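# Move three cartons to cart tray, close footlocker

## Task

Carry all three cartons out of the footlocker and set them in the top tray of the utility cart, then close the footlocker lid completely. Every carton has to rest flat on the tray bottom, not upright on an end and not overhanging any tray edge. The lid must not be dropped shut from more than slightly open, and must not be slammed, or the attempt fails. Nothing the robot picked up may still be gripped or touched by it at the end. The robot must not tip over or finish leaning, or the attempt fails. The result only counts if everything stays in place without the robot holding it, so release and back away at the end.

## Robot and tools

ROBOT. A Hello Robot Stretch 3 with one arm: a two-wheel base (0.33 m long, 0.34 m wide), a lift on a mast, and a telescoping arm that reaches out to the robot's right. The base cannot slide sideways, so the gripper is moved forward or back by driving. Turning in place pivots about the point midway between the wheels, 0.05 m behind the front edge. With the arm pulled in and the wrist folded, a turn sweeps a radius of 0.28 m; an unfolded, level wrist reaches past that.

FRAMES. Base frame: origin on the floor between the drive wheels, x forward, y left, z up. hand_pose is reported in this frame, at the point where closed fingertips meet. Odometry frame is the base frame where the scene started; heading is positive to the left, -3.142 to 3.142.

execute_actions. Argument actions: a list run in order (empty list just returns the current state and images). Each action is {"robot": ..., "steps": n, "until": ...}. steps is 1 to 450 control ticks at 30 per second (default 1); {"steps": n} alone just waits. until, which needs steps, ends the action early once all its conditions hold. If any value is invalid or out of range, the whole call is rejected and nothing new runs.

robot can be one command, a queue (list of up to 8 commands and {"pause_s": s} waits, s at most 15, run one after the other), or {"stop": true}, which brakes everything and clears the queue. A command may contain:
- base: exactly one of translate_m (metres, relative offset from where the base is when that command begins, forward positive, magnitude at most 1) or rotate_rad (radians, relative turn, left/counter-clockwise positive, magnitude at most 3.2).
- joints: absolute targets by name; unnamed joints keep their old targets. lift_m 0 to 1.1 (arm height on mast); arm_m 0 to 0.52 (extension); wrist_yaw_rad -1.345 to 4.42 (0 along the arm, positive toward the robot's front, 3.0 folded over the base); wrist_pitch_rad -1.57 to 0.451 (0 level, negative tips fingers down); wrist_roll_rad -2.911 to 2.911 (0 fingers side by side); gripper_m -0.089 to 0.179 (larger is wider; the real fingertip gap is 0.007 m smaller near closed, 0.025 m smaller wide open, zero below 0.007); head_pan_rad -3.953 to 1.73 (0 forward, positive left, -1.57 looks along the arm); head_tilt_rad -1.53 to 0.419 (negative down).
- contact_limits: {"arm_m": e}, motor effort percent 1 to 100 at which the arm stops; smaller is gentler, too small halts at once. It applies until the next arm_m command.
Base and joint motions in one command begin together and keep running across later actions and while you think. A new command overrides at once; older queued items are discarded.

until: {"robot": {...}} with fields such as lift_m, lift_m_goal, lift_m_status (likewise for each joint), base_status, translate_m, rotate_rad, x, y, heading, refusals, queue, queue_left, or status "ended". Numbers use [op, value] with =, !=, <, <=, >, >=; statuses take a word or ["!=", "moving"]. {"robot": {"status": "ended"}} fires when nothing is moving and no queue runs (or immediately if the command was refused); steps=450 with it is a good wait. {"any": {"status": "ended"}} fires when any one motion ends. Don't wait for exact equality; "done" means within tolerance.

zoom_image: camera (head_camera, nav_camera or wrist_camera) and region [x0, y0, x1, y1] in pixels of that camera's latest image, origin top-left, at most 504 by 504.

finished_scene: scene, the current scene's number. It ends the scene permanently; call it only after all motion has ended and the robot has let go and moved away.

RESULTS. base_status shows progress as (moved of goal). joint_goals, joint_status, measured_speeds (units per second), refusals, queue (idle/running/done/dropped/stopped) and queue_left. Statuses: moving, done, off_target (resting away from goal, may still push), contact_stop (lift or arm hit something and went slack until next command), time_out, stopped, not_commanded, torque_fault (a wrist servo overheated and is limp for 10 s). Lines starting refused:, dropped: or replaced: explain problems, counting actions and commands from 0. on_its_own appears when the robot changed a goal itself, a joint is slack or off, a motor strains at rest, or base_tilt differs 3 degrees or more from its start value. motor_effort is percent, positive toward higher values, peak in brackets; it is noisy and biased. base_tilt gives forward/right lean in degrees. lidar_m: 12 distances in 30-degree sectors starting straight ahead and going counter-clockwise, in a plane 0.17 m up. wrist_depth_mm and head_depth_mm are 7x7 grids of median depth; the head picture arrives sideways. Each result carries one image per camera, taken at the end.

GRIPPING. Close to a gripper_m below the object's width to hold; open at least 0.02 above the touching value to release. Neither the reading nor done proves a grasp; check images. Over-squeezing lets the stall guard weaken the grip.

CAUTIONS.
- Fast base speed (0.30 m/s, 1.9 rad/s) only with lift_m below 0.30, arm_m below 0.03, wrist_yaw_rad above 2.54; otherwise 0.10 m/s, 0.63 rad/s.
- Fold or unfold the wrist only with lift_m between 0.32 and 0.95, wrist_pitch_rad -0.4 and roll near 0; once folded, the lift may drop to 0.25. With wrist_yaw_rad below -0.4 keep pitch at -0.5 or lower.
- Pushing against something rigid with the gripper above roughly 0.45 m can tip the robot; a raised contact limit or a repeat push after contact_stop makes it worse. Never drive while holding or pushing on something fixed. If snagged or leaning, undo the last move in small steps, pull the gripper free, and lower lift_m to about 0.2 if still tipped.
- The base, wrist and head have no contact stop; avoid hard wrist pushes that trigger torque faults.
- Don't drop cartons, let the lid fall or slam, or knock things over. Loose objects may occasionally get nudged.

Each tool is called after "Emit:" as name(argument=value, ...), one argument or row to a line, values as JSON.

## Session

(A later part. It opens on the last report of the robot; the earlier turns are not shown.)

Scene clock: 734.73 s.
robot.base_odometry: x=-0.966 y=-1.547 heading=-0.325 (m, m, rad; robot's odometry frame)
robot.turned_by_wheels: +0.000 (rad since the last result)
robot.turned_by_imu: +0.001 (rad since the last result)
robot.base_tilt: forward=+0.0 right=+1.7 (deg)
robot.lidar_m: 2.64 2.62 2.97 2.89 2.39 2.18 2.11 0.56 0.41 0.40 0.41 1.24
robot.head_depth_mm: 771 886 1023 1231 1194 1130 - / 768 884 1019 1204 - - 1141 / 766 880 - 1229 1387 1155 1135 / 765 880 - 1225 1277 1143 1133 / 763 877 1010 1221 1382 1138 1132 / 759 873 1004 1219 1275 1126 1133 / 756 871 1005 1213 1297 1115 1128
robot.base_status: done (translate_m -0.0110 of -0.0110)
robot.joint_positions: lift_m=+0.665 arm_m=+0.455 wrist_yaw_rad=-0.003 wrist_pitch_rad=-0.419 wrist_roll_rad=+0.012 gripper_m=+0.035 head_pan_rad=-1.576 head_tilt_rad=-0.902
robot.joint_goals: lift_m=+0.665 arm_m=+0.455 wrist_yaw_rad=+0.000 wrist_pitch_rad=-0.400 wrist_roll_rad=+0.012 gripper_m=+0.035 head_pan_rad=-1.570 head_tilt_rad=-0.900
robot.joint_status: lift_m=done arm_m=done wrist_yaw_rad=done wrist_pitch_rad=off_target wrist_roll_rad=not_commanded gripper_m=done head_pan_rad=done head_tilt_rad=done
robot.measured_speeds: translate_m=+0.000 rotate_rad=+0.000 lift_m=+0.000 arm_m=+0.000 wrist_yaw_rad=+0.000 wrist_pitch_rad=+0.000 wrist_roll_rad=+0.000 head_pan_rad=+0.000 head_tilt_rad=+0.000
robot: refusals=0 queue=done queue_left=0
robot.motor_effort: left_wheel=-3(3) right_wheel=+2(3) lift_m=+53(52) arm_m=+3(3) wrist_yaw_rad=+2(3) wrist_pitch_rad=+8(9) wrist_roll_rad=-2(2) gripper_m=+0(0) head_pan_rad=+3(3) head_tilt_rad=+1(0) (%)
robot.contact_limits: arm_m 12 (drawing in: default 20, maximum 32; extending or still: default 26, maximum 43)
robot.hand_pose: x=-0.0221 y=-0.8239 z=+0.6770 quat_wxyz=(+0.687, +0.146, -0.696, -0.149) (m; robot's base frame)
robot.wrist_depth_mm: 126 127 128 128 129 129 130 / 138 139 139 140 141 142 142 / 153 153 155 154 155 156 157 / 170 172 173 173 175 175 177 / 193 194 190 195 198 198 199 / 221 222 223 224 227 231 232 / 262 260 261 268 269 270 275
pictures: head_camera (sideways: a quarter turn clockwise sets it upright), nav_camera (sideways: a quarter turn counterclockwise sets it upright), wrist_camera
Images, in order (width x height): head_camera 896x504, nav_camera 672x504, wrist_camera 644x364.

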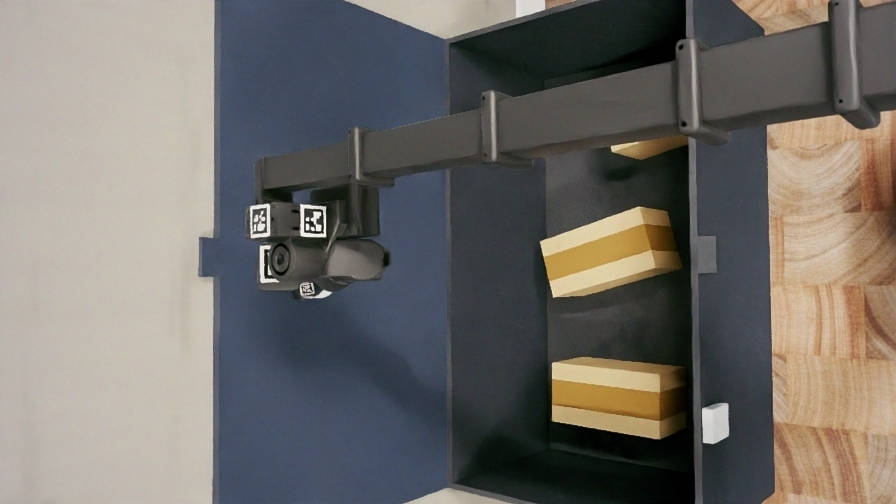

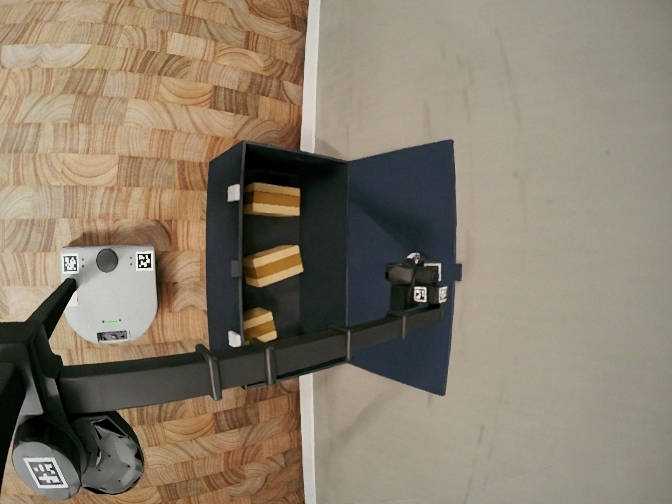

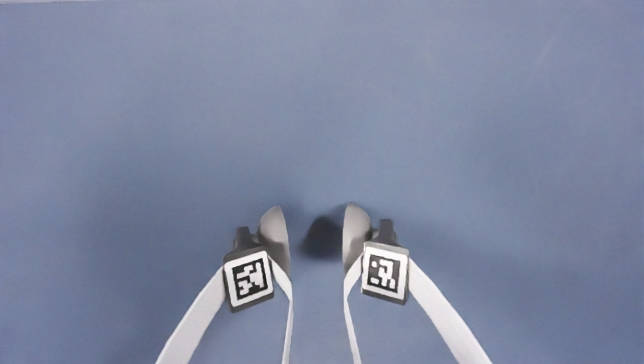

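Emit:
execute_actions(
  actions=[
    {"robot":{"joints":{"arm_m":0.485},"contact_limits":{"arm_m":10}},"steps":35},
  ],
)

Scene clock: 744.90 s.
robot.base_odometry: x=-0.966 y=-1.547 heading=-0.325 (m, m, rad; robot's odometry frame)
robot.turned_by_wheels: +0.000 (rad since the last result)
robot.turned_by_imu: +0.001 (rad since the last result)
robot.base_tilt: forward=-0.1 right=+1.6 (deg)
robot.lidar_m: 2.63 2.61 2.95 2.90 2.41 2.18 2.12 0.55 0.41 0.40 0.41 1.24
robot.head_depth_mm: 771 886 1026 1235 1202 1135 - / 768 886 1018 1213 - - 1140 / 767 879 - 1231 1395 1155 1137 / 768 878 - 1221 1285 1146 1137 / 759 876 1009 1217 1380 1134 1138 / 758 876 1005 1213 1272 1125 1129 / 758 872 1003 1209 1296 1114 1130
robot.base_status: done (translate_m -0.0110 of -0.0110)
robot.joint_positions: lift_m=+0.665 arm_m=+0.459 wrist_yaw_rad=-0.005 wrist_pitch_rad=-0.428 wrist_roll_rad=+0.012 gripper_m=+0.035 head_pan_rad=-1.576 head_tilt_rad=-0.902
robot.joint_goals: lift_m=+0.665 arm_m=+0.459 wrist_yaw_rad=+0.000 wrist_pitch_rad=-0.400 wrist_roll_rad=+0.012 gripper_m=+0.035 head_pan_rad=-1.570 head_tilt_rad=-0.900
robot.joint_status: lift_m=done arm_m=contact_stop wrist_yaw_rad=done wrist_pitch_rad=off_target wrist_roll_rad=not_commanded gripper_m=done head_pan_rad=done head_tilt_rad=done
robot.measured_speeds: translate_m=+0.000 rotate_rad=+0.000 lift_m=+0.000 arm_m=+0.000 wrist_yaw_rad=+0.000 wrist_pitch_rad=+0.000 wrist_roll_rad=+0.000 head_pan_rad=+0.000 head_tilt_rad=+0.000
robot: refusals=0 queue=dropped queue_left=0
robot.on_its_own: arm_m is slack since a contact_stop, until your next command for it (your +0.485 is given up)
robot.motor_effort: left_wheel=-4(4) right_wheel=+5(5) lift_m=+45(53) arm_m=+0(11) wrist_yaw_rad=+6(6) wrist_pitch_rad=+11(16) wrist_roll_rad=-1(1) gripper_m=-1(1) head_pan_rad=+3(3) head_tilt_rad=+0(1) (%)
robot.contact_limits: arm_m 10 (drawing in: default 20, maximum 32; extending or still: default 26, maximum 43)
robot.hand_pose: x=-0.0227 y=-0.8267 z=+0.6754 quat_wxyz=(+0.686, +0.147, -0.695, -0.153) (m; robot's base frame)
robot.wrist_depth_mm: 123 124 124 125 126 126 127 / 135 136 137 137 138 139 139 / 149 150 150 152 153 154 155 / 167 167 169 170 172 175 174 / 188 190 186 192 192 196 197 / 216 218 219 224 228 226 228 / 256 257 261 263 265 267 273
pictures: head_camera (sideways: a quarter turn clockwise sets it upright), nav_camera (sideways: a quarter turn counterclockwise sets it upright), wrist_camera
Images, in order (width x height): head_camera 896x504, nav_camera 672x504, wrist_camera 644x364.

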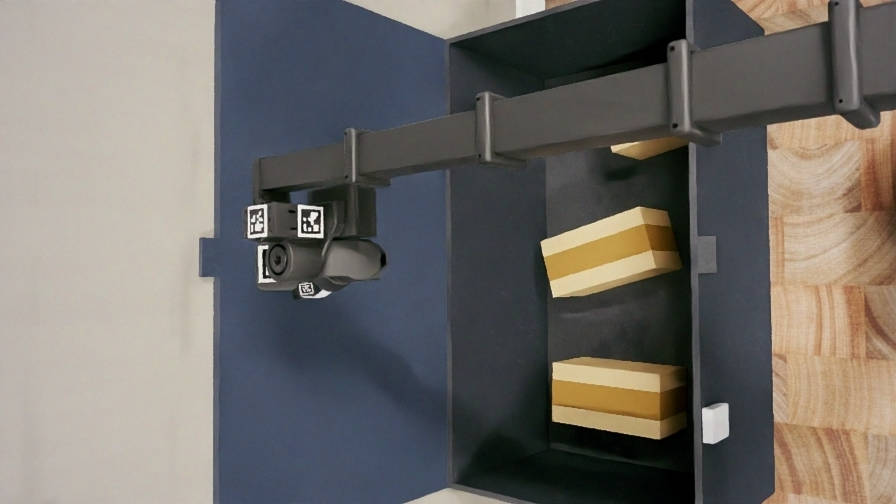

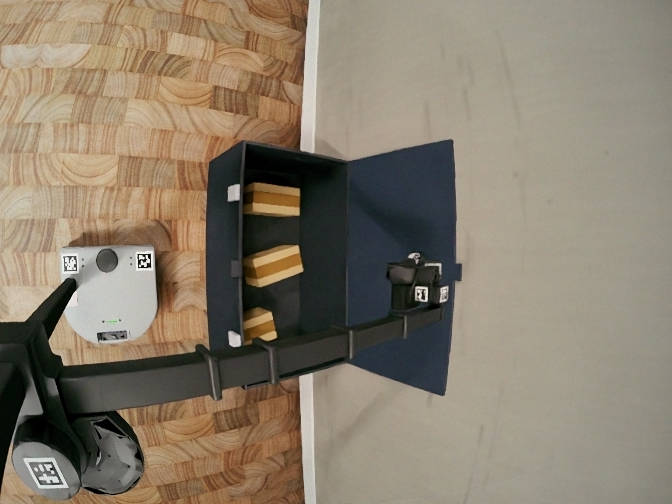

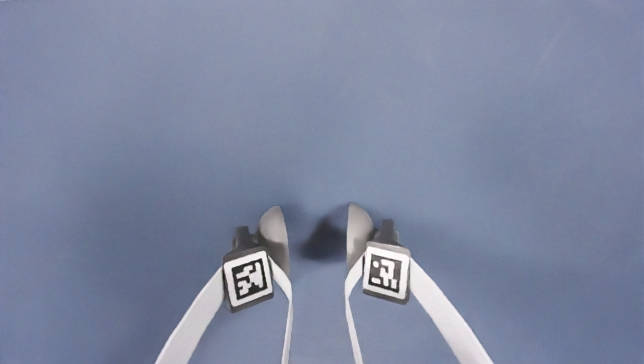

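Emit:
execute_actions(
  actions=[
    {"robot":{"joints":{"arm_m":0.43}},"steps":40},
  ],
)

Scene clock: 750.83 s.
robot.base_odometry: x=-0.966 y=-1.547 heading=-0.325 (m, m, rad; robot's odometry frame)
robot.turned_by_wheels: +0.000 (rad since the last result)
robot.turned_by_imu: +0.001 (rad since the last result)
robot.base_tilt: forward=+0.0 right=+1.6 (deg)
robot.lidar_m: 2.63 2.62 2.95 2.90 2.40 2.18 2.12 0.55 0.41 0.40 0.41 1.24
robot.head_depth_mm: 767 884 1022 1235 1195 1140 - / 768 882 1022 1211 - - 1135 / 767 881 - 1256 1389 1156 1135 / 763 880 - 1228 1281 1145 1129 / 761 877 1011 1214 1373 1135 1139 / 758 872 1004 1221 1274 1125 1128 / 757 872 1002 1209 1293 1111 1126
robot.base_status: done (translate_m -0.0110 of -0.0110)
robot.joint_positions: lift_m=+0.665 arm_m=+0.430 wrist_yaw_rad=-0.002 wrist_pitch_rad=-0.419 wrist_roll_rad=+0.012 gripper_m=+0.035 head_pan_rad=-1.576 head_tilt_rad=-0.902
robot.joint_goals: lift_m=+0.665 arm_m=+0.430 wrist_yaw_rad=+0.000 wrist_pitch_rad=-0.400 wrist_roll_rad=+0.012 gripper_m=+0.035 head_pan_rad=-1.570 head_tilt_rad=-0.900
robot.joint_status: lift_m=done arm_m=done wrist_yaw_rad=done wrist_pitch_rad=off_target wrist_roll_rad=not_commanded gripper_m=done head_pan_rad=done head_tilt_rad=done
robot.measured_speeds: translate_m=+0.000 rotate_rad=+0.000 lift_m=+0.000 arm_m=+0.000 wrist_yaw_rad=+0.000 wrist_pitch_rad=+0.000 wrist_roll_rad=+0.000 head_pan_rad=+0.000 head_tilt_rad=+0.000
robot: refusals=0 queue=done queue_left=0
robot.motor_effort: left_wheel=-2(4) right_wheel=+1(5) lift_m=+45(45) arm_m=-4(5) wrist_yaw_rad=+3(6) wrist_pitch_rad=+8(11) wrist_roll_rad=-2(2) gripper_m=-1(1) head_pan_rad=+3(3) head_tilt_rad=+2(0) (%)
robot.hand_pose: x=-0.0220 y=-0.7995 z=+0.6772 quat_wxyz=(+0.687, +0.146, -0.696, -0.149) (m; robot's base frame)
robot.wrist_depth_mm: 148 150 149 150 150 152 152 / 163 163 163 165 165 167 167 / 180 179 180 182 183 184 184 / 202 200 202 203 204 206 206 / 225 228 223 229 231 233 235 / 258 262 260 265 268 269 271 / 307 307 310 315 316 319 325
pictures: head_camera (sideways: a quarter turn clockwise sets it upright), nav_camera (sideways: a quarter turn counterclockwise sets it upright), wrist_camera
Images, in order (width x height): head_camera 896x504, nav_camera 672x504, wrist_camera 644x364.

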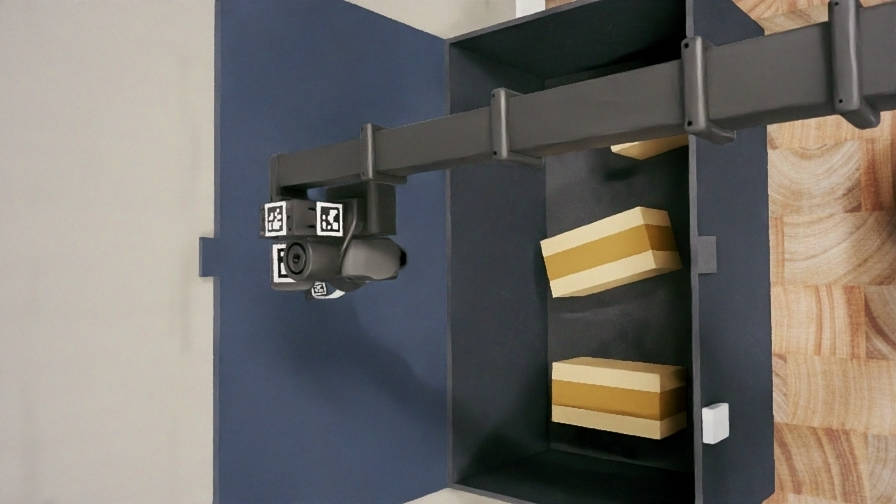

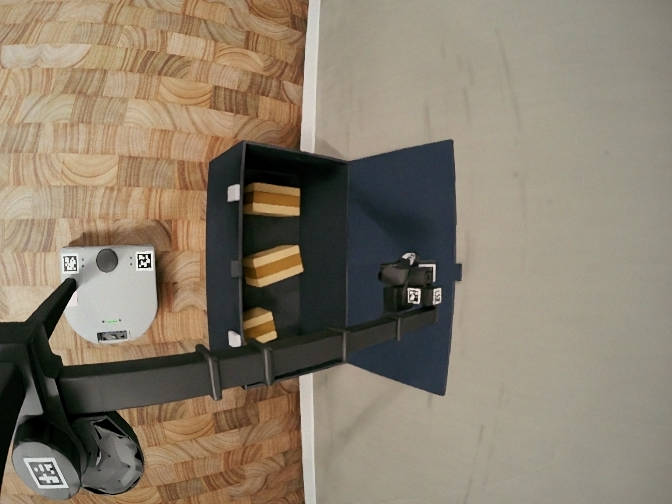

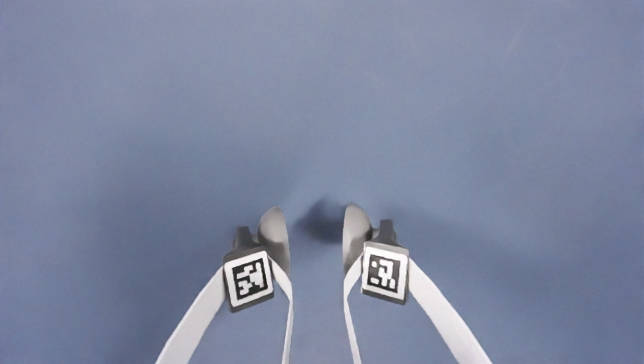

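Emit:
execute_actions(
  actions=[
    {"robot":{"joints":{"arm_m":0.36,"wrist_pitch_rad":-1.57,"gripper_m":0.15,"head_tilt_rad":-1.1}},"steps":120,"until":{"robot":{"status":"ended"}}},
  ],
)

Scene clock: 774.97 s.
robot.base_odometry: x=-0.966 y=-1.547 heading=-0.325 (m, m, rad; robot's odometry frame)
robot.turned_by_wheels: +0.000 (rad since the last result)
robot.turned_by_imu: +0.001 (rad since the last result)
robot.base_tilt: forward=+0.0 right=+1.6 (deg)
robot.lidar_m: 2.64 2.62 2.97 2.89 2.40 2.18 2.11 0.56 0.41 0.40 0.41 1.24
robot.head_depth_mm: 832 994 1207 1202 1197 1212 - / 830 991 1205 - - - - / 828 925 1263 1406 1242 1206 - / 825 933 - 1292 1223 1203 - / 821 985 1197 1395 1209 1201 1103 / 822 979 1199 1279 1203 1195 1098 / 819 974 1173 1297 1192 1190 1101
robot.base_status: done (translate_m -0.0110 of -0.0110)
robot.joint_positions: lift_m=+0.665 arm_m=+0.360 wrist_yaw_rad=-0.002 wrist_pitch_rad=-1.558 wrist_roll_rad=+0.012 gripper_m=+0.150 head_pan_rad=-1.576 head_tilt_rad=-1.086
robot.joint_goals: lift_m=+0.665 arm_m=+0.360 wrist_yaw_rad=+0.000 wrist_pitch_rad=-1.570 wrist_roll_rad=+0.012 gripper_m=+0.150 head_pan_rad=-1.570 head_tilt_rad=-1.100
robot.joint_status: lift_m=done arm_m=done wrist_yaw_rad=done wrist_pitch_rad=done wrist_roll_rad=not_commanded gripper_m=done head_pan_rad=done head_tilt_rad=done
robot.measured_speeds: translate_m=+0.000 rotate_rad=+0.000 lift_m=+0.000 arm_m=+0.000 wrist_yaw_rad=+0.000 wrist_pitch_rad=+0.000 wrist_roll_rad=+0.000 head_pan_rad=+0.000 head_tilt_rad=+0.000
robot: refusals=0 queue=done queue_left=0
robot.motor_effort: left_wheel=-2(2) right_wheel=+1(1) lift_m=+45(45) arm_m=-3(2) wrist_yaw_rad=+1(2) wrist_pitch_rad=-2(8) wrist_roll_rad=-2(2) gripper_m=+0(82) head_pan_rad=+3(2) head_tilt_rad=-5(19) (%)
robot.hand_pose: x=-0.0216 y=-0.4844 z=+0.5470 quat_wxyz=(+0.500, +0.493, -0.506, -0.501) (m; robot's base frame)
robot.wrist_depth_mm: 473 521 632 537 644 637 441 / 465 542 652 542 666 567 441 / 476 631 664 693 667 572 437 / 475 650 685 674 690 605 438 / 439 456 446 448 497 481 487 / 745 - 769 786 771 - 797 / 766 783 776 - 801 816 833
pictures: head_camera (sideways: a quarter turn clockwise sets it upright), nav_camera (sideways: a quarter turn counterclockwise sets it upright), wrist_camera
Images, in order (width x height): head_camera 896x504, nav_camera 672x504, wrist_camera 644x364.

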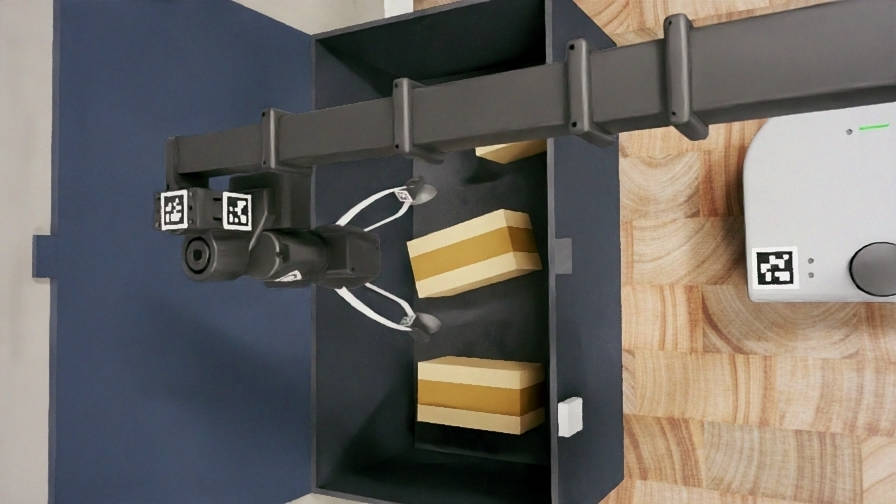

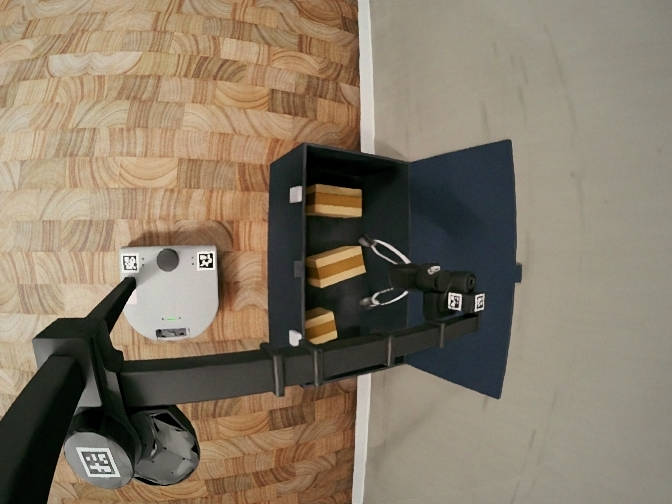

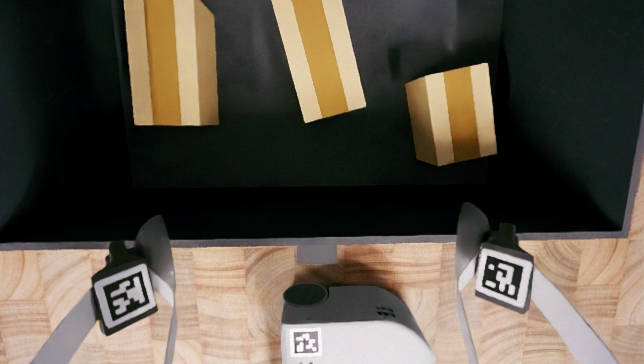

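Emit:
zoom_image(
  camera="head_camera",
  region=[380, 130, 620, 470],
)

Emit:
zoom_image(
  camera="wrist_camera",
  region=[80, 0, 560, 260],
)

Region (380, 130, 620, 470) of head_camera's 896x504 image, scaled by 1.482, with more detail than that image has; it fills the left 356 columns of this view, and the rest is white.

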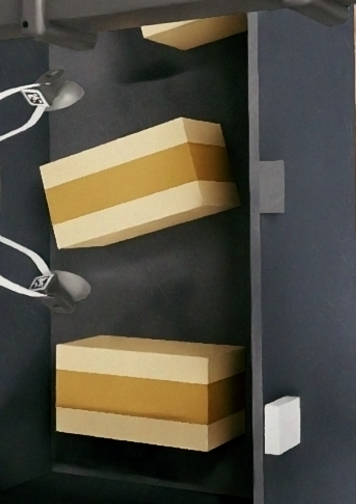

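Region (80, 0, 560, 260) of wrist_camera's 644x364 image, scaled by 1.050; it fills the top 273 rows of this view, and the rest is white.

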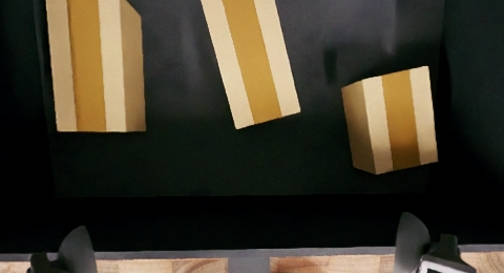

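Emit:
execute_actions(
  actions=[
    {"robot":{"joints":{"arm_m":0.345,"gripper_m":0.0,"lift_m":0.27,"head_tilt_rad":-1.25}},"steps":150,"until":{"robot":{"status":"ended"}}},
  ],
)

Scene clock: 827.30 s.
robot.base_odometry: x=-0.966 y=-1.547 heading=-0.325 (m, m, rad; robot's odometry frame)
robot.turned_by_wheels: +0.000 (rad since the last result)
robot.turned_by_imu: +0.002 (rad since the last result)
robot.base_tilt: forward=+0.0 right=+1.6 (deg)
robot.lidar_m: 2.63 2.61 2.97 2.90 2.40 2.18 2.12 0.55 0.41 0.40 0.41 1.24
robot.head_depth_mm: 927 1153 1195 1176 1269 1188 - / 929 1156 1402 1219 1255 1208 - / 925 1147 1396 1263 1266 - - / 921 1147 1310 1156 1266 - - / 921 1142 1385 1243 1253 1177 1099 / 917 1142 1281 1212 1246 1176 1107 / 916 1137 1301 1130 1244 1168 1103
robot.base_status: done (translate_m -0.0110 of -0.0110)
robot.joint_positions: lift_m=+0.270 arm_m=+0.345 wrist_yaw_rad=-0.002 wrist_pitch_rad=-1.559 wrist_roll_rad=+0.012 gripper_m=+0.000 head_pan_rad=-1.576 head_tilt_rad=-1.235
robot.joint_goals: lift_m=+0.270 arm_m=+0.345 wrist_yaw_rad=+0.000 wrist_pitch_rad=-1.570 wrist_roll_rad=+0.012 gripper_m=+0.000 head_pan_rad=-1.570 head_tilt_rad=-1.250
robot.joint_status: lift_m=done arm_m=done wrist_yaw_rad=done wrist_pitch_rad=done wrist_roll_rad=not_commanded gripper_m=done head_pan_rad=done head_tilt_rad=done
robot.measured_speeds: translate_m=+0.000 rotate_rad=+0.000 lift_m=+0.000 arm_m=+0.000 wrist_yaw_rad=+0.000 wrist_pitch_rad=+0.000 wrist_roll_rad=+0.000 head_pan_rad=+0.000 head_tilt_rad=+0.000
robot: refusals=0 queue=done queue_left=0
robot.motor_effort: left_wheel=-2(2) right_wheel=+1(1) lift_m=+27(47) arm_m=-4(5) wrist_yaw_rad=+2(1) wrist_pitch_rad=-2(2) wrist_roll_rad=-2(2) gripper_m=-2(82) head_pan_rad=+3(3) head_tilt_rad=-6(20) (%)
robot.hand_pose: x=-0.0216 y=-0.4692 z=+0.1526 quat_wxyz=(+0.499, +0.493, -0.506, -0.501) (m; robot's base frame)
robot.wrist_depth_mm: 241 263 270 160 160 272 225 / 241 271 274 165 284 283 233 / 277 281 284 288 290 295 244 / 284 288 294 297 300 302 254 / 293 296 300 - 305 311 316 / 244 243 243 217 242 243 241 / 186 186 184 185 185 184 184
pictures: head_camera (sideways: a quarter turn clockwise sets it upright), nav_camera (sideways: a quarter turn counterclockwise sets it upright), wrist_camera
Images, in order (width x height): head_camera 896x504, nav_camera 672x504, wrist_camera 644x364.

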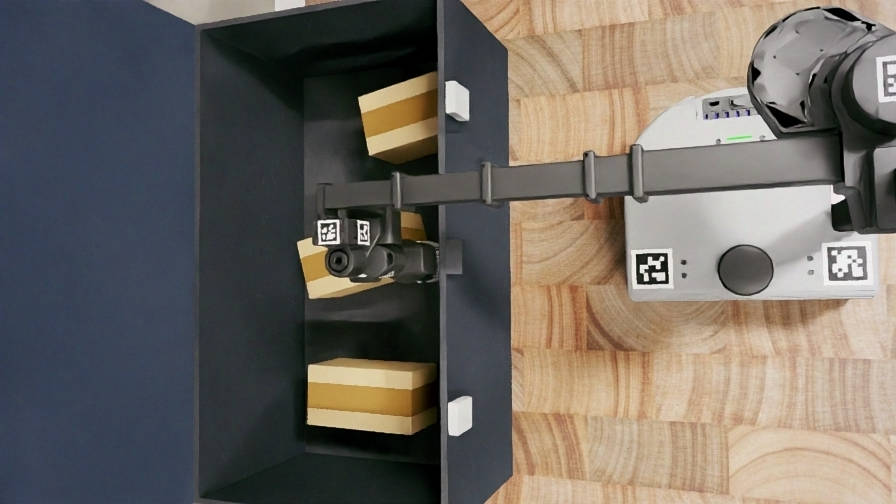

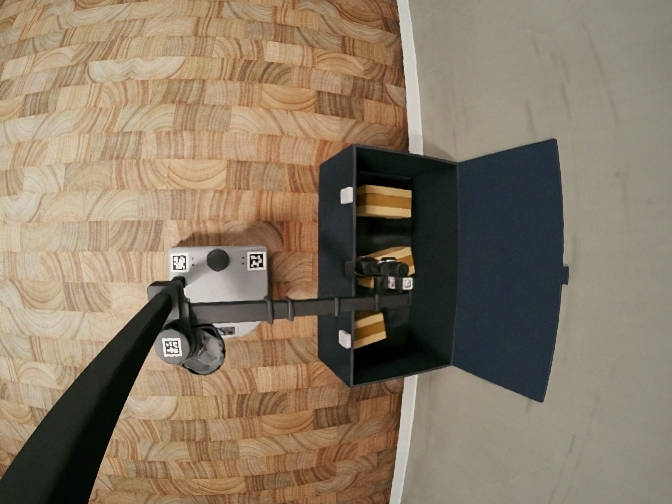

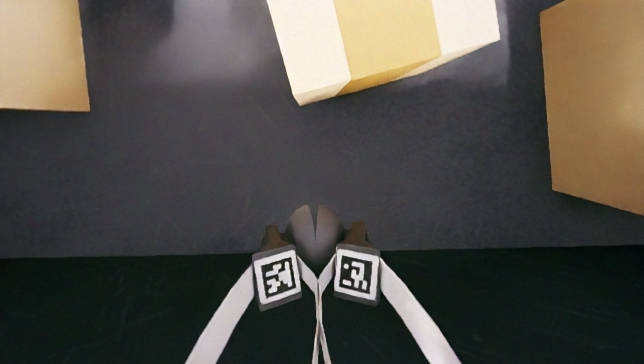

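Emit:
execute_actions(
  actions=[
    {"robot":{"joints":{"lift_m":0.20}},"steps":60,"until":{"robot":{"status":"ended"}}},
    {"robot":{"joints":{"arm_m":0.31}},"steps":60,"until":{"robot":{"status":"ended"}}},
  ],
)

Scene clock: 842.63 s.
robot.base_odometry: x=-0.966 y=-1.547 heading=-0.325 (m, m, rad; robot's odometry frame)
robot.turned_by_wheels: +0.000 (rad since the last result)
robot.turned_by_imu: +0.001 (rad since the last result)
robot.base_tilt: forward=+0.0 right=+1.7 (deg)
robot.lidar_m: 2.63 2.62 2.96 2.90 2.40 2.18 2.11 0.53 0.39 0.38 0.39 1.24
robot.head_depth_mm: 921 1128 1190 1200 1262 1186 1107 / 916 1129 1399 1208 1262 1209 - / 915 1126 1392 1259 1273 - - / 914 1124 1292 1091 1260 - - / 910 1117 1386 1316 1256 1177 1110 / 907 1110 1267 1211 1247 1171 1102 / 909 1111 1300 1162 1241 1171 1102
robot.base_status: done (translate_m -0.0110 of -0.0110)
robot.joint_positions: lift_m=+0.200 arm_m=+0.311 wrist_yaw_rad=-0.004 wrist_pitch_rad=-1.547 wrist_roll_rad=+0.017 gripper_m=+0.000 head_pan_rad=-1.576 head_tilt_rad=-1.235
robot.joint_goals: lift_m=+0.200 arm_m=+0.310 wrist_yaw_rad=+0.000 wrist_pitch_rad=-1.570 wrist_roll_rad=+0.017 gripper_m=+0.000 head_pan_rad=-1.570 head_tilt_rad=-1.250
robot.joint_status: lift_m=done arm_m=done wrist_yaw_rad=done wrist_pitch_rad=done wrist_roll_rad=not_commanded gripper_m=done head_pan_rad=done head_tilt_rad=done
robot.measured_speeds: translate_m=+0.000 rotate_rad=+0.000 lift_m=+0.000 arm_m=+0.000 wrist_yaw_rad=+0.000 wrist_pitch_rad=+0.000 wrist_roll_rad=+0.000 head_pan_rad=+0.000 head_tilt_rad=+0.000
robot: refusals=0 queue=done queue_left=0
robot.motor_effort: left_wheel=-1(2) right_wheel=+0(2) lift_m=+27(23) arm_m=-9(13) wrist_yaw_rad=+5(6) wrist_pitch_rad=-7(10) wrist_roll_rad=-3(4) gripper_m=-3(3) head_pan_rad=+3(3) head_tilt_rad=-7(7) (%)
robot.hand_pose: x=-0.0216 y=-0.4379 z=+0.0824 quat_wxyz=(+0.501, +0.489, -0.511, -0.500) (m; robot's base frame)
robot.wrist_depth_mm: 200 204 204 98 132 213 211 / 205 207 208 213 215 217 218 / 211 213 215 218 219 221 225 / 216 219 221 224 226 229 232 / 222 224 227 - 232 236 237 / 226 228 225 198 222 220 217 / 171 170 169 168 168 166 165
pictures: head_camera (sideways: a quarter turn clockwise sets it upright), nav_camera (sideways: a quarter turn counterclockwise sets it upright), wrist_camera
Images, in order (width x height): head_camera 896x504, nav_camera 672x504, wrist_camera 644x364.

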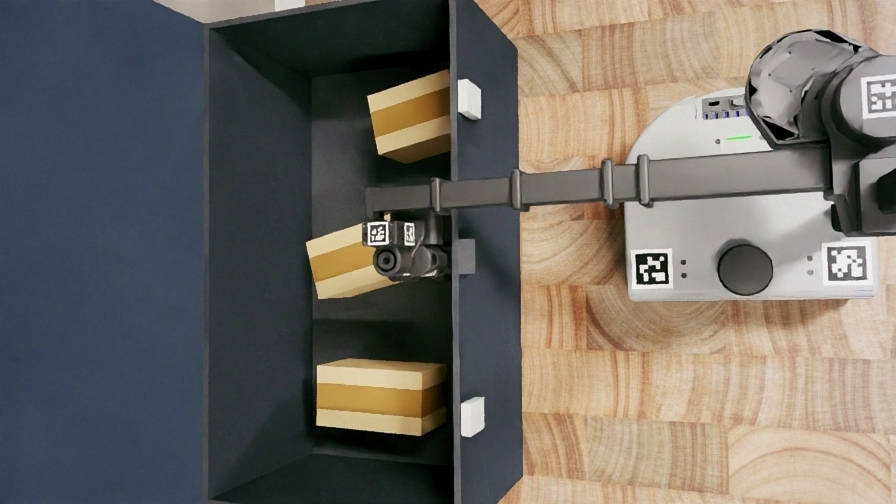

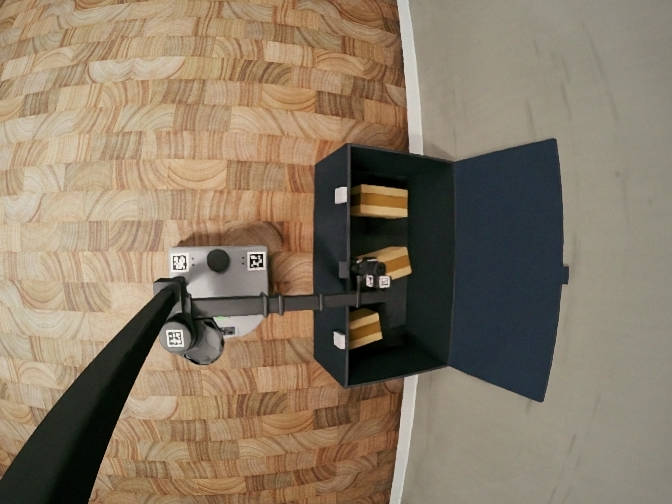

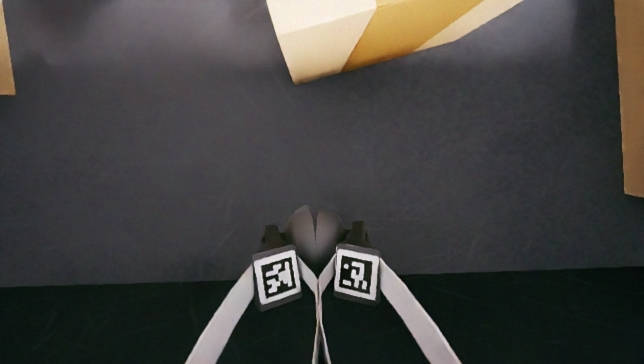

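Emit:
execute_actions(
  actions=[
    {"robot":{"joints":{"arm_m":0.28,"head_tilt_rad":-1.0}},"steps":60,"until":{"robot":{"status":"ended"}}},
    {"robot":{"joints":{"arm_m":0.245}},"steps":60,"until":{"robot":{"status":"ended"}}},
    {"robot":{"joints":{"arm_m":0.21}},"steps":60,"until":{"robot":{"status":"ended"}}},
  ],
)

Scene clock: 851.37 s.
robot.base_odometry: x=-0.966 y=-1.547 heading=-0.325 (m, m, rad; robot's odometry frame)
robot.turned_by_wheels: +0.000 (rad since the last result)
robot.turned_by_imu: +0.001 (rad since the last result)
robot.base_tilt: forward=-0.1 right=+1.7 (deg)
robot.lidar_m: 2.63 2.61 2.96 2.90 2.40 2.19 2.12 0.39 0.29 0.28 0.29 0.40
robot.head_depth_mm: 807 911 1032 1194 1213 1099 1119 / 805 912 1031 1188 1351 1114 1133 / 800 907 1025 1185 1364 1125 - / 800 904 1021 1175 1232 1053 1141 / 799 902 1020 1172 1330 1154 1112 / 796 900 1014 1171 1224 1131 1110 / 794 897 1014 1140 1285 1123 1109
robot.base_status: done (translate_m -0.0110 of -0.0110)
robot.joint_positions: lift_m=+0.200 arm_m=+0.211 wrist_yaw_rad=-0.005 wrist_pitch_rad=-1.545 wrist_roll_rad=+0.017 gripper_m=+0.000 head_pan_rad=-1.576 head_tilt_rad=-1.001
robot.joint_goals: lift_m=+0.200 arm_m=+0.210 wrist_yaw_rad=+0.000 wrist_pitch_rad=-1.570 wrist_roll_rad=+0.017 gripper_m=+0.000 head_pan_rad=-1.570 head_tilt_rad=-1.000
robot.joint_status: lift_m=done arm_m=done wrist_yaw_rad=done wrist_pitch_rad=done wrist_roll_rad=not_commanded gripper_m=done head_pan_rad=done head_tilt_rad=done
robot.measured_speeds: translate_m=+0.000 rotate_rad=+0.000 lift_m=+0.000 arm_m=+0.000 wrist_yaw_rad=+0.000 wrist_pitch_rad=+0.000 wrist_roll_rad=+0.000 head_pan_rad=+0.000 head_tilt_rad=+0.000
robot: refusals=0 queue=done queue_left=0
robot.motor_effort: left_wheel=-1(1) right_wheel=+0(0) lift_m=+27(27) arm_m=-8(11) wrist_yaw_rad=+6(5) wrist_pitch_rad=-7(8) wrist_roll_rad=-3(3) gripper_m=-3(3) head_pan_rad=+3(3) head_tilt_rad=+1(16) (%)
robot.hand_pose: x=-0.0215 y=-0.3382 z=+0.0824 quat_wxyz=(+0.501, +0.488, -0.511, -0.499) (m; robot's base frame)
robot.wrist_depth_mm: 202 203 204 97 130 211 212 / 205 207 208 212 213 217 220 / 211 214 214 219 221 223 224 / 219 218 222 225 227 229 232 / 223 226 228 - 233 238 241 / 227 227 227 198 221 219 217 / 171 171 170 168 168 166 165
pictures: head_camera (sideways: a quarter turn clockwise sets it upright), nav_camera (sideways: a quarter turn counterclockwise sets it upright), wrist_camera
Images, in order (width x height): head_camera 896x504, nav_camera 672x504, wrist_camera 644x364.

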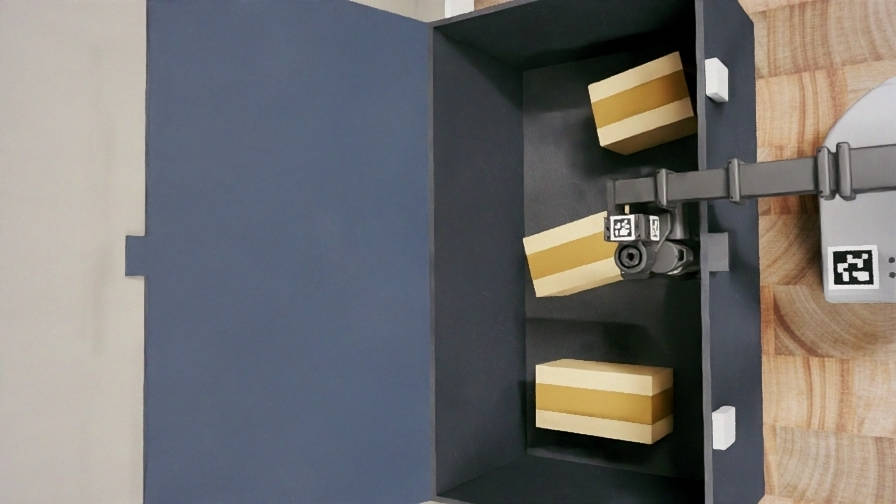

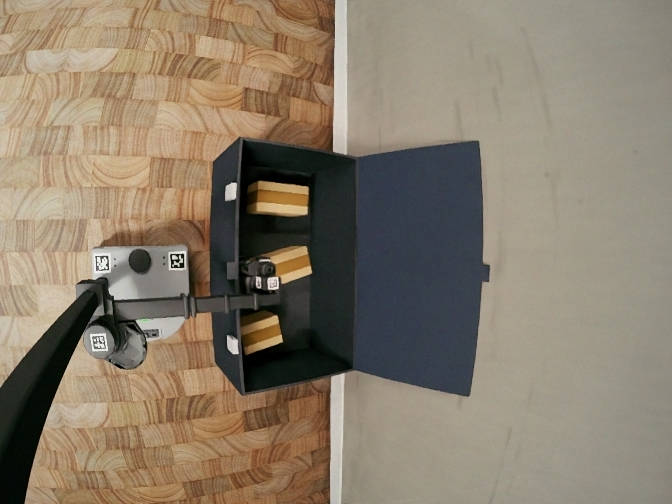

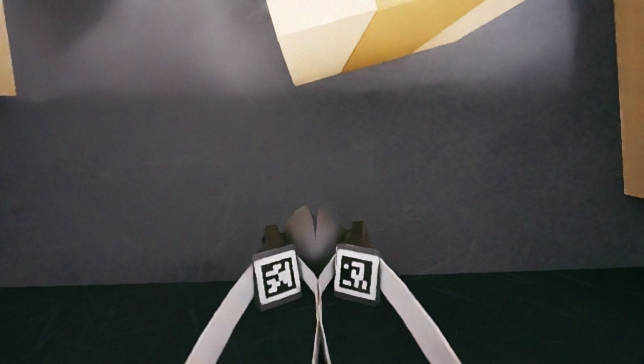

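Emit:
execute_actions(
  actions=[
    {"robot":{"joints":{"arm_m":0.225,"lift_m":0.33,"head_tilt_rad":-1.2}},"steps":60,"until":{"robot":{"status":"ended"}}},
    {"robot":{"joints":{"arm_m":0.38,"wrist_yaw_rad":0.27,"gripper_m":0.17}},"steps":90,"until":{"robot":{"status":"ended"}}},
  ],
)

Scene clock: 879.80 s.
robot.base_odometry: x=-0.966 y=-1.547 heading=-0.325 (m, m, rad; robot's odometry frame)
robot.turned_by_wheels: +0.000 (rad since the last result)
robot.turned_by_imu: +0.002 (rad since the last result)
robot.base_tilt: forward=+0.0 right=+1.7 (deg)
robot.lidar_m: 2.64 2.62 2.96 2.90 2.40 2.18 2.12 0.39 0.29 0.28 0.29 0.40
robot.head_depth_mm: 864 998 1144 1197 1143 1192 - / 860 993 1181 1355 1156 1206 - / 859 992 1135 1356 1129 - - / 855 992 1112 1222 1228 - - / 856 986 1169 1344 1231 1184 1106 / 854 983 1167 1225 1227 1176 1102 / 851 981 1126 1294 1209 1173 1099
robot.base_status: done (translate_m -0.0110 of -0.0110)
robot.joint_positions: lift_m=+0.330 arm_m=+0.380 wrist_yaw_rad=+0.268 wrist_pitch_rad=-1.559 wrist_roll_rad=+0.014 gripper_m=+0.170 head_pan_rad=-1.576 head_tilt_rad=-1.185
robot.joint_goals: lift_m=+0.330 arm_m=+0.380 wrist_yaw_rad=+0.270 wrist_pitch_rad=-1.570 wrist_roll_rad=+0.014 gripper_m=+0.170 head_pan_rad=-1.570 head_tilt_rad=-1.200
robot.joint_status: lift_m=done arm_m=done wrist_yaw_rad=done wrist_pitch_rad=done wrist_roll_rad=not_commanded gripper_m=done head_pan_rad=done head_tilt_rad=done
robot.measured_speeds: translate_m=+0.000 rotate_rad=+0.000 lift_m=+0.000 arm_m=+0.000 wrist_yaw_rad=+0.000 wrist_pitch_rad=+0.000 wrist_roll_rad=+0.000 head_pan_rad=+0.000 head_tilt_rad=+0.000
robot: refusals=0 queue=done queue_left=0
robot.motor_effort: left_wheel=-1(1) right_wheel=+0(0) lift_m=+52(54) arm_m=+3(11) wrist_yaw_rad=+2(3) wrist_pitch_rad=-2(8) wrist_roll_rad=-2(3) gripper_m=+1(83) head_pan_rad=+3(3) head_tilt_rad=-7(22) (%)
robot.hand_pose: x=-0.0272 y=-0.5043 z=+0.2118 quat_wxyz=(+0.562, +0.557, -0.435, -0.430) (m; robot's base frame)
robot.wrist_depth_mm: 211 289 320 215 324 332 294 / 217 314 331 220 226 344 347 / 230 334 343 226 232 349 356 / 245 344 355 235 240 365 370 / 289 359 368 241 369 376 376 / 365 371 377 250 377 377 260 / - 346 384 396 402 299 266
pictures: head_camera (sideways: a quarter turn clockwise sets it upright), nav_camera (sideways: a quarter turn counterclockwise sets it upright), wrist_camera
Images, in order (width x height): head_camera 896x504, nav_camera 672x504, wrist_camera 644x364.

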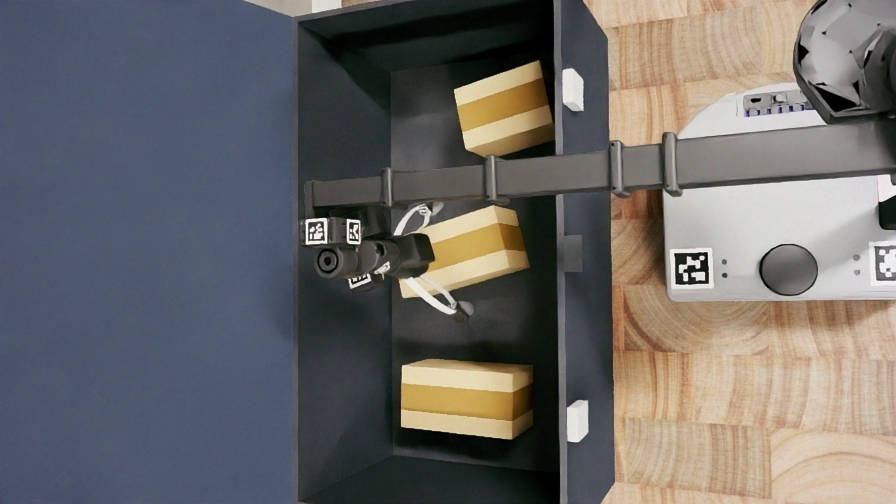

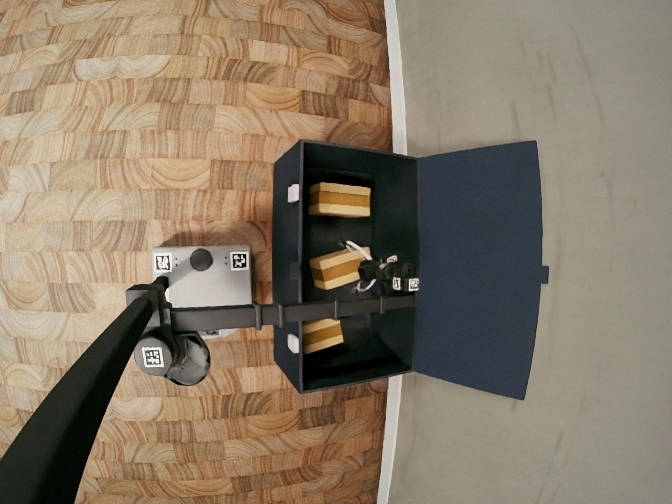

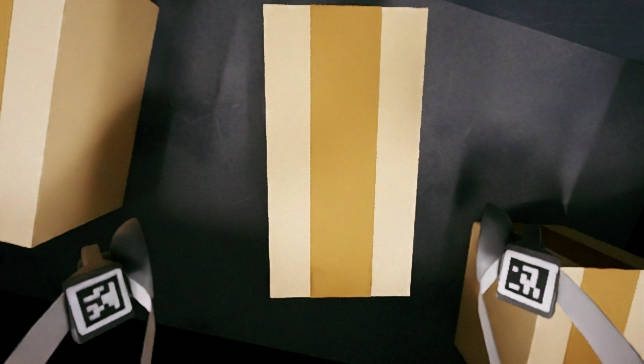

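Emit:
execute_actions(
  actions=[
    {"robot":{"base":{"translate_m":-0.01},"joints":{"arm_m":0.422,"gripper_m":0.179}},"steps":60,"until":{"robot":{"status":"ended"}}},
    {"robot":{"joints":{"lift_m":0.27}},"steps":60,"until":{"robot":{"status":"ended"}}},
  ],
)

Scene clock: 897.33 s.
robot.base_odometry: x=-0.975 y=-1.544 heading=-0.325 (m, m, rad; robot's odometry frame)
robot.turned_by_wheels: +0.000 (rad since the last result)
robot.turned_by_imu: +0.001 (rad since the last result)
robot.base_tilt: forward=-0.1 right=+1.6 (deg)
robot.lidar_m: 2.65 2.62 2.97 2.89 2.38 2.18 2.10 0.39 0.29 0.28 0.29 0.40
robot.head_depth_mm: 867 996 1173 1170 1180 1190 1138 / 863 992 1184 1361 1163 1195 - / 862 988 1127 1356 1232 - - / 857 991 1112 1221 1228 - - / 856 983 1175 1324 1230 1183 1100 / 854 986 1164 1232 1220 1170 1098 / 851 981 1161 1300 1213 1173 1095
robot.base_status: done (translate_m -0.0100 of -0.0100)
robot.joint_positions: lift_m=+0.270 arm_m=+0.422 wrist_yaw_rad=+0.268 wrist_pitch_rad=-1.559 wrist_roll_rad=+0.014 gripper_m=+0.179 head_pan_rad=-1.576 head_tilt_rad=-1.185
robot.joint_goals: lift_m=+0.270 arm_m=+0.422 wrist_yaw_rad=+0.270 wrist_pitch_rad=-1.570 wrist_roll_rad=+0.014 gripper_m=+0.179 head_pan_rad=-1.570 head_tilt_rad=-1.200
robot.joint_status: lift_m=done arm_m=done wrist_yaw_rad=done wrist_pitch_rad=done wrist_roll_rad=not_commanded gripper_m=done head_pan_rad=done head_tilt_rad=done
robot.measured_speeds: translate_m=+0.000 rotate_rad=+0.000 lift_m=+0.000 arm_m=+0.000 wrist_yaw_rad=+0.000 wrist_pitch_rad=+0.000 wrist_roll_rad=+0.000 head_pan_rad=+0.000 head_tilt_rad=+0.000
robot: refusals=0 queue=done queue_left=0
robot.motor_effort: left_wheel=-2(5) right_wheel=+0(6) lift_m=+27(57) arm_m=+3(4) wrist_yaw_rad=+3(2) wrist_pitch_rad=-2(2) wrist_roll_rad=-2(2) gripper_m=+0(48) head_pan_rad=+3(3) head_tilt_rad=-7(7) (%)
robot.hand_pose: x=-0.0272 y=-0.5463 z=+0.1526 quat_wxyz=(+0.562, +0.557, -0.435, -0.430) (m; robot's base frame)
robot.wrist_depth_mm: 222 265 267 268 273 250 211 / 230 272 163 163 168 287 286 / 242 280 169 168 173 292 296 / 256 290 173 174 178 297 306 / 273 298 179 180 183 311 313 / 303 310 186 185 317 320 325 / - 317 192 191 329 274 230
pictures: head_camera (sideways: a quarter turn clockwise sets it upright), nav_camera (sideways: a quarter turn counterclockwise sets it upright), wrist_camera
Images, in order (width x height): head_camera 896x504, nav_camera 672x504, wrist_camera 644x364.

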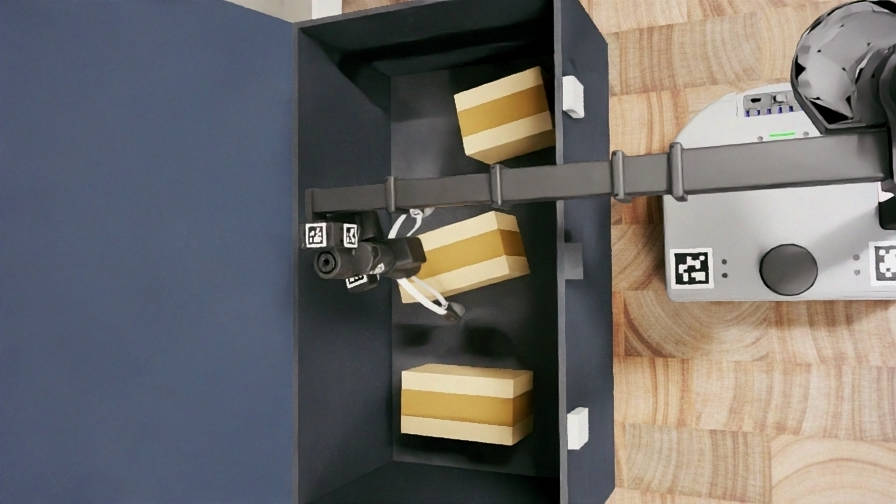

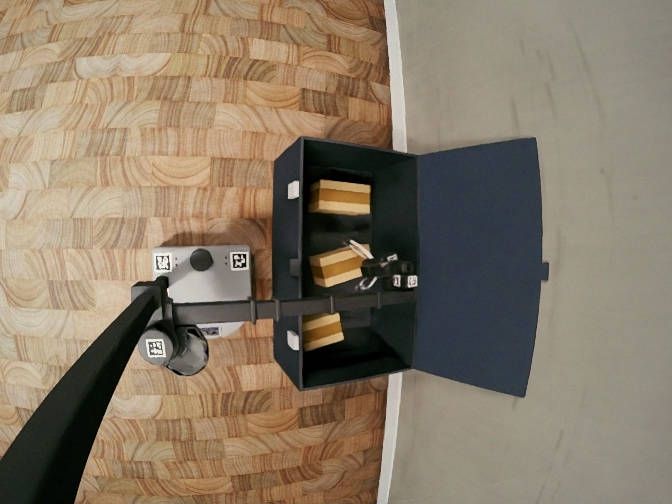

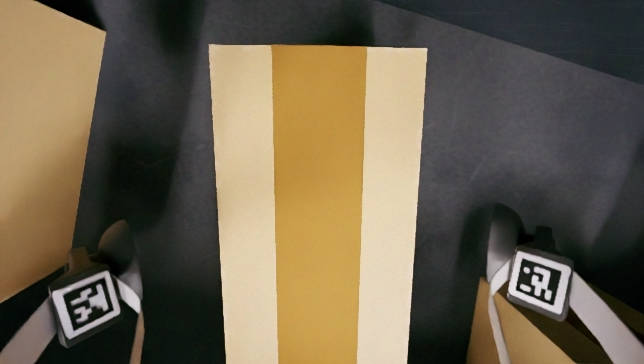

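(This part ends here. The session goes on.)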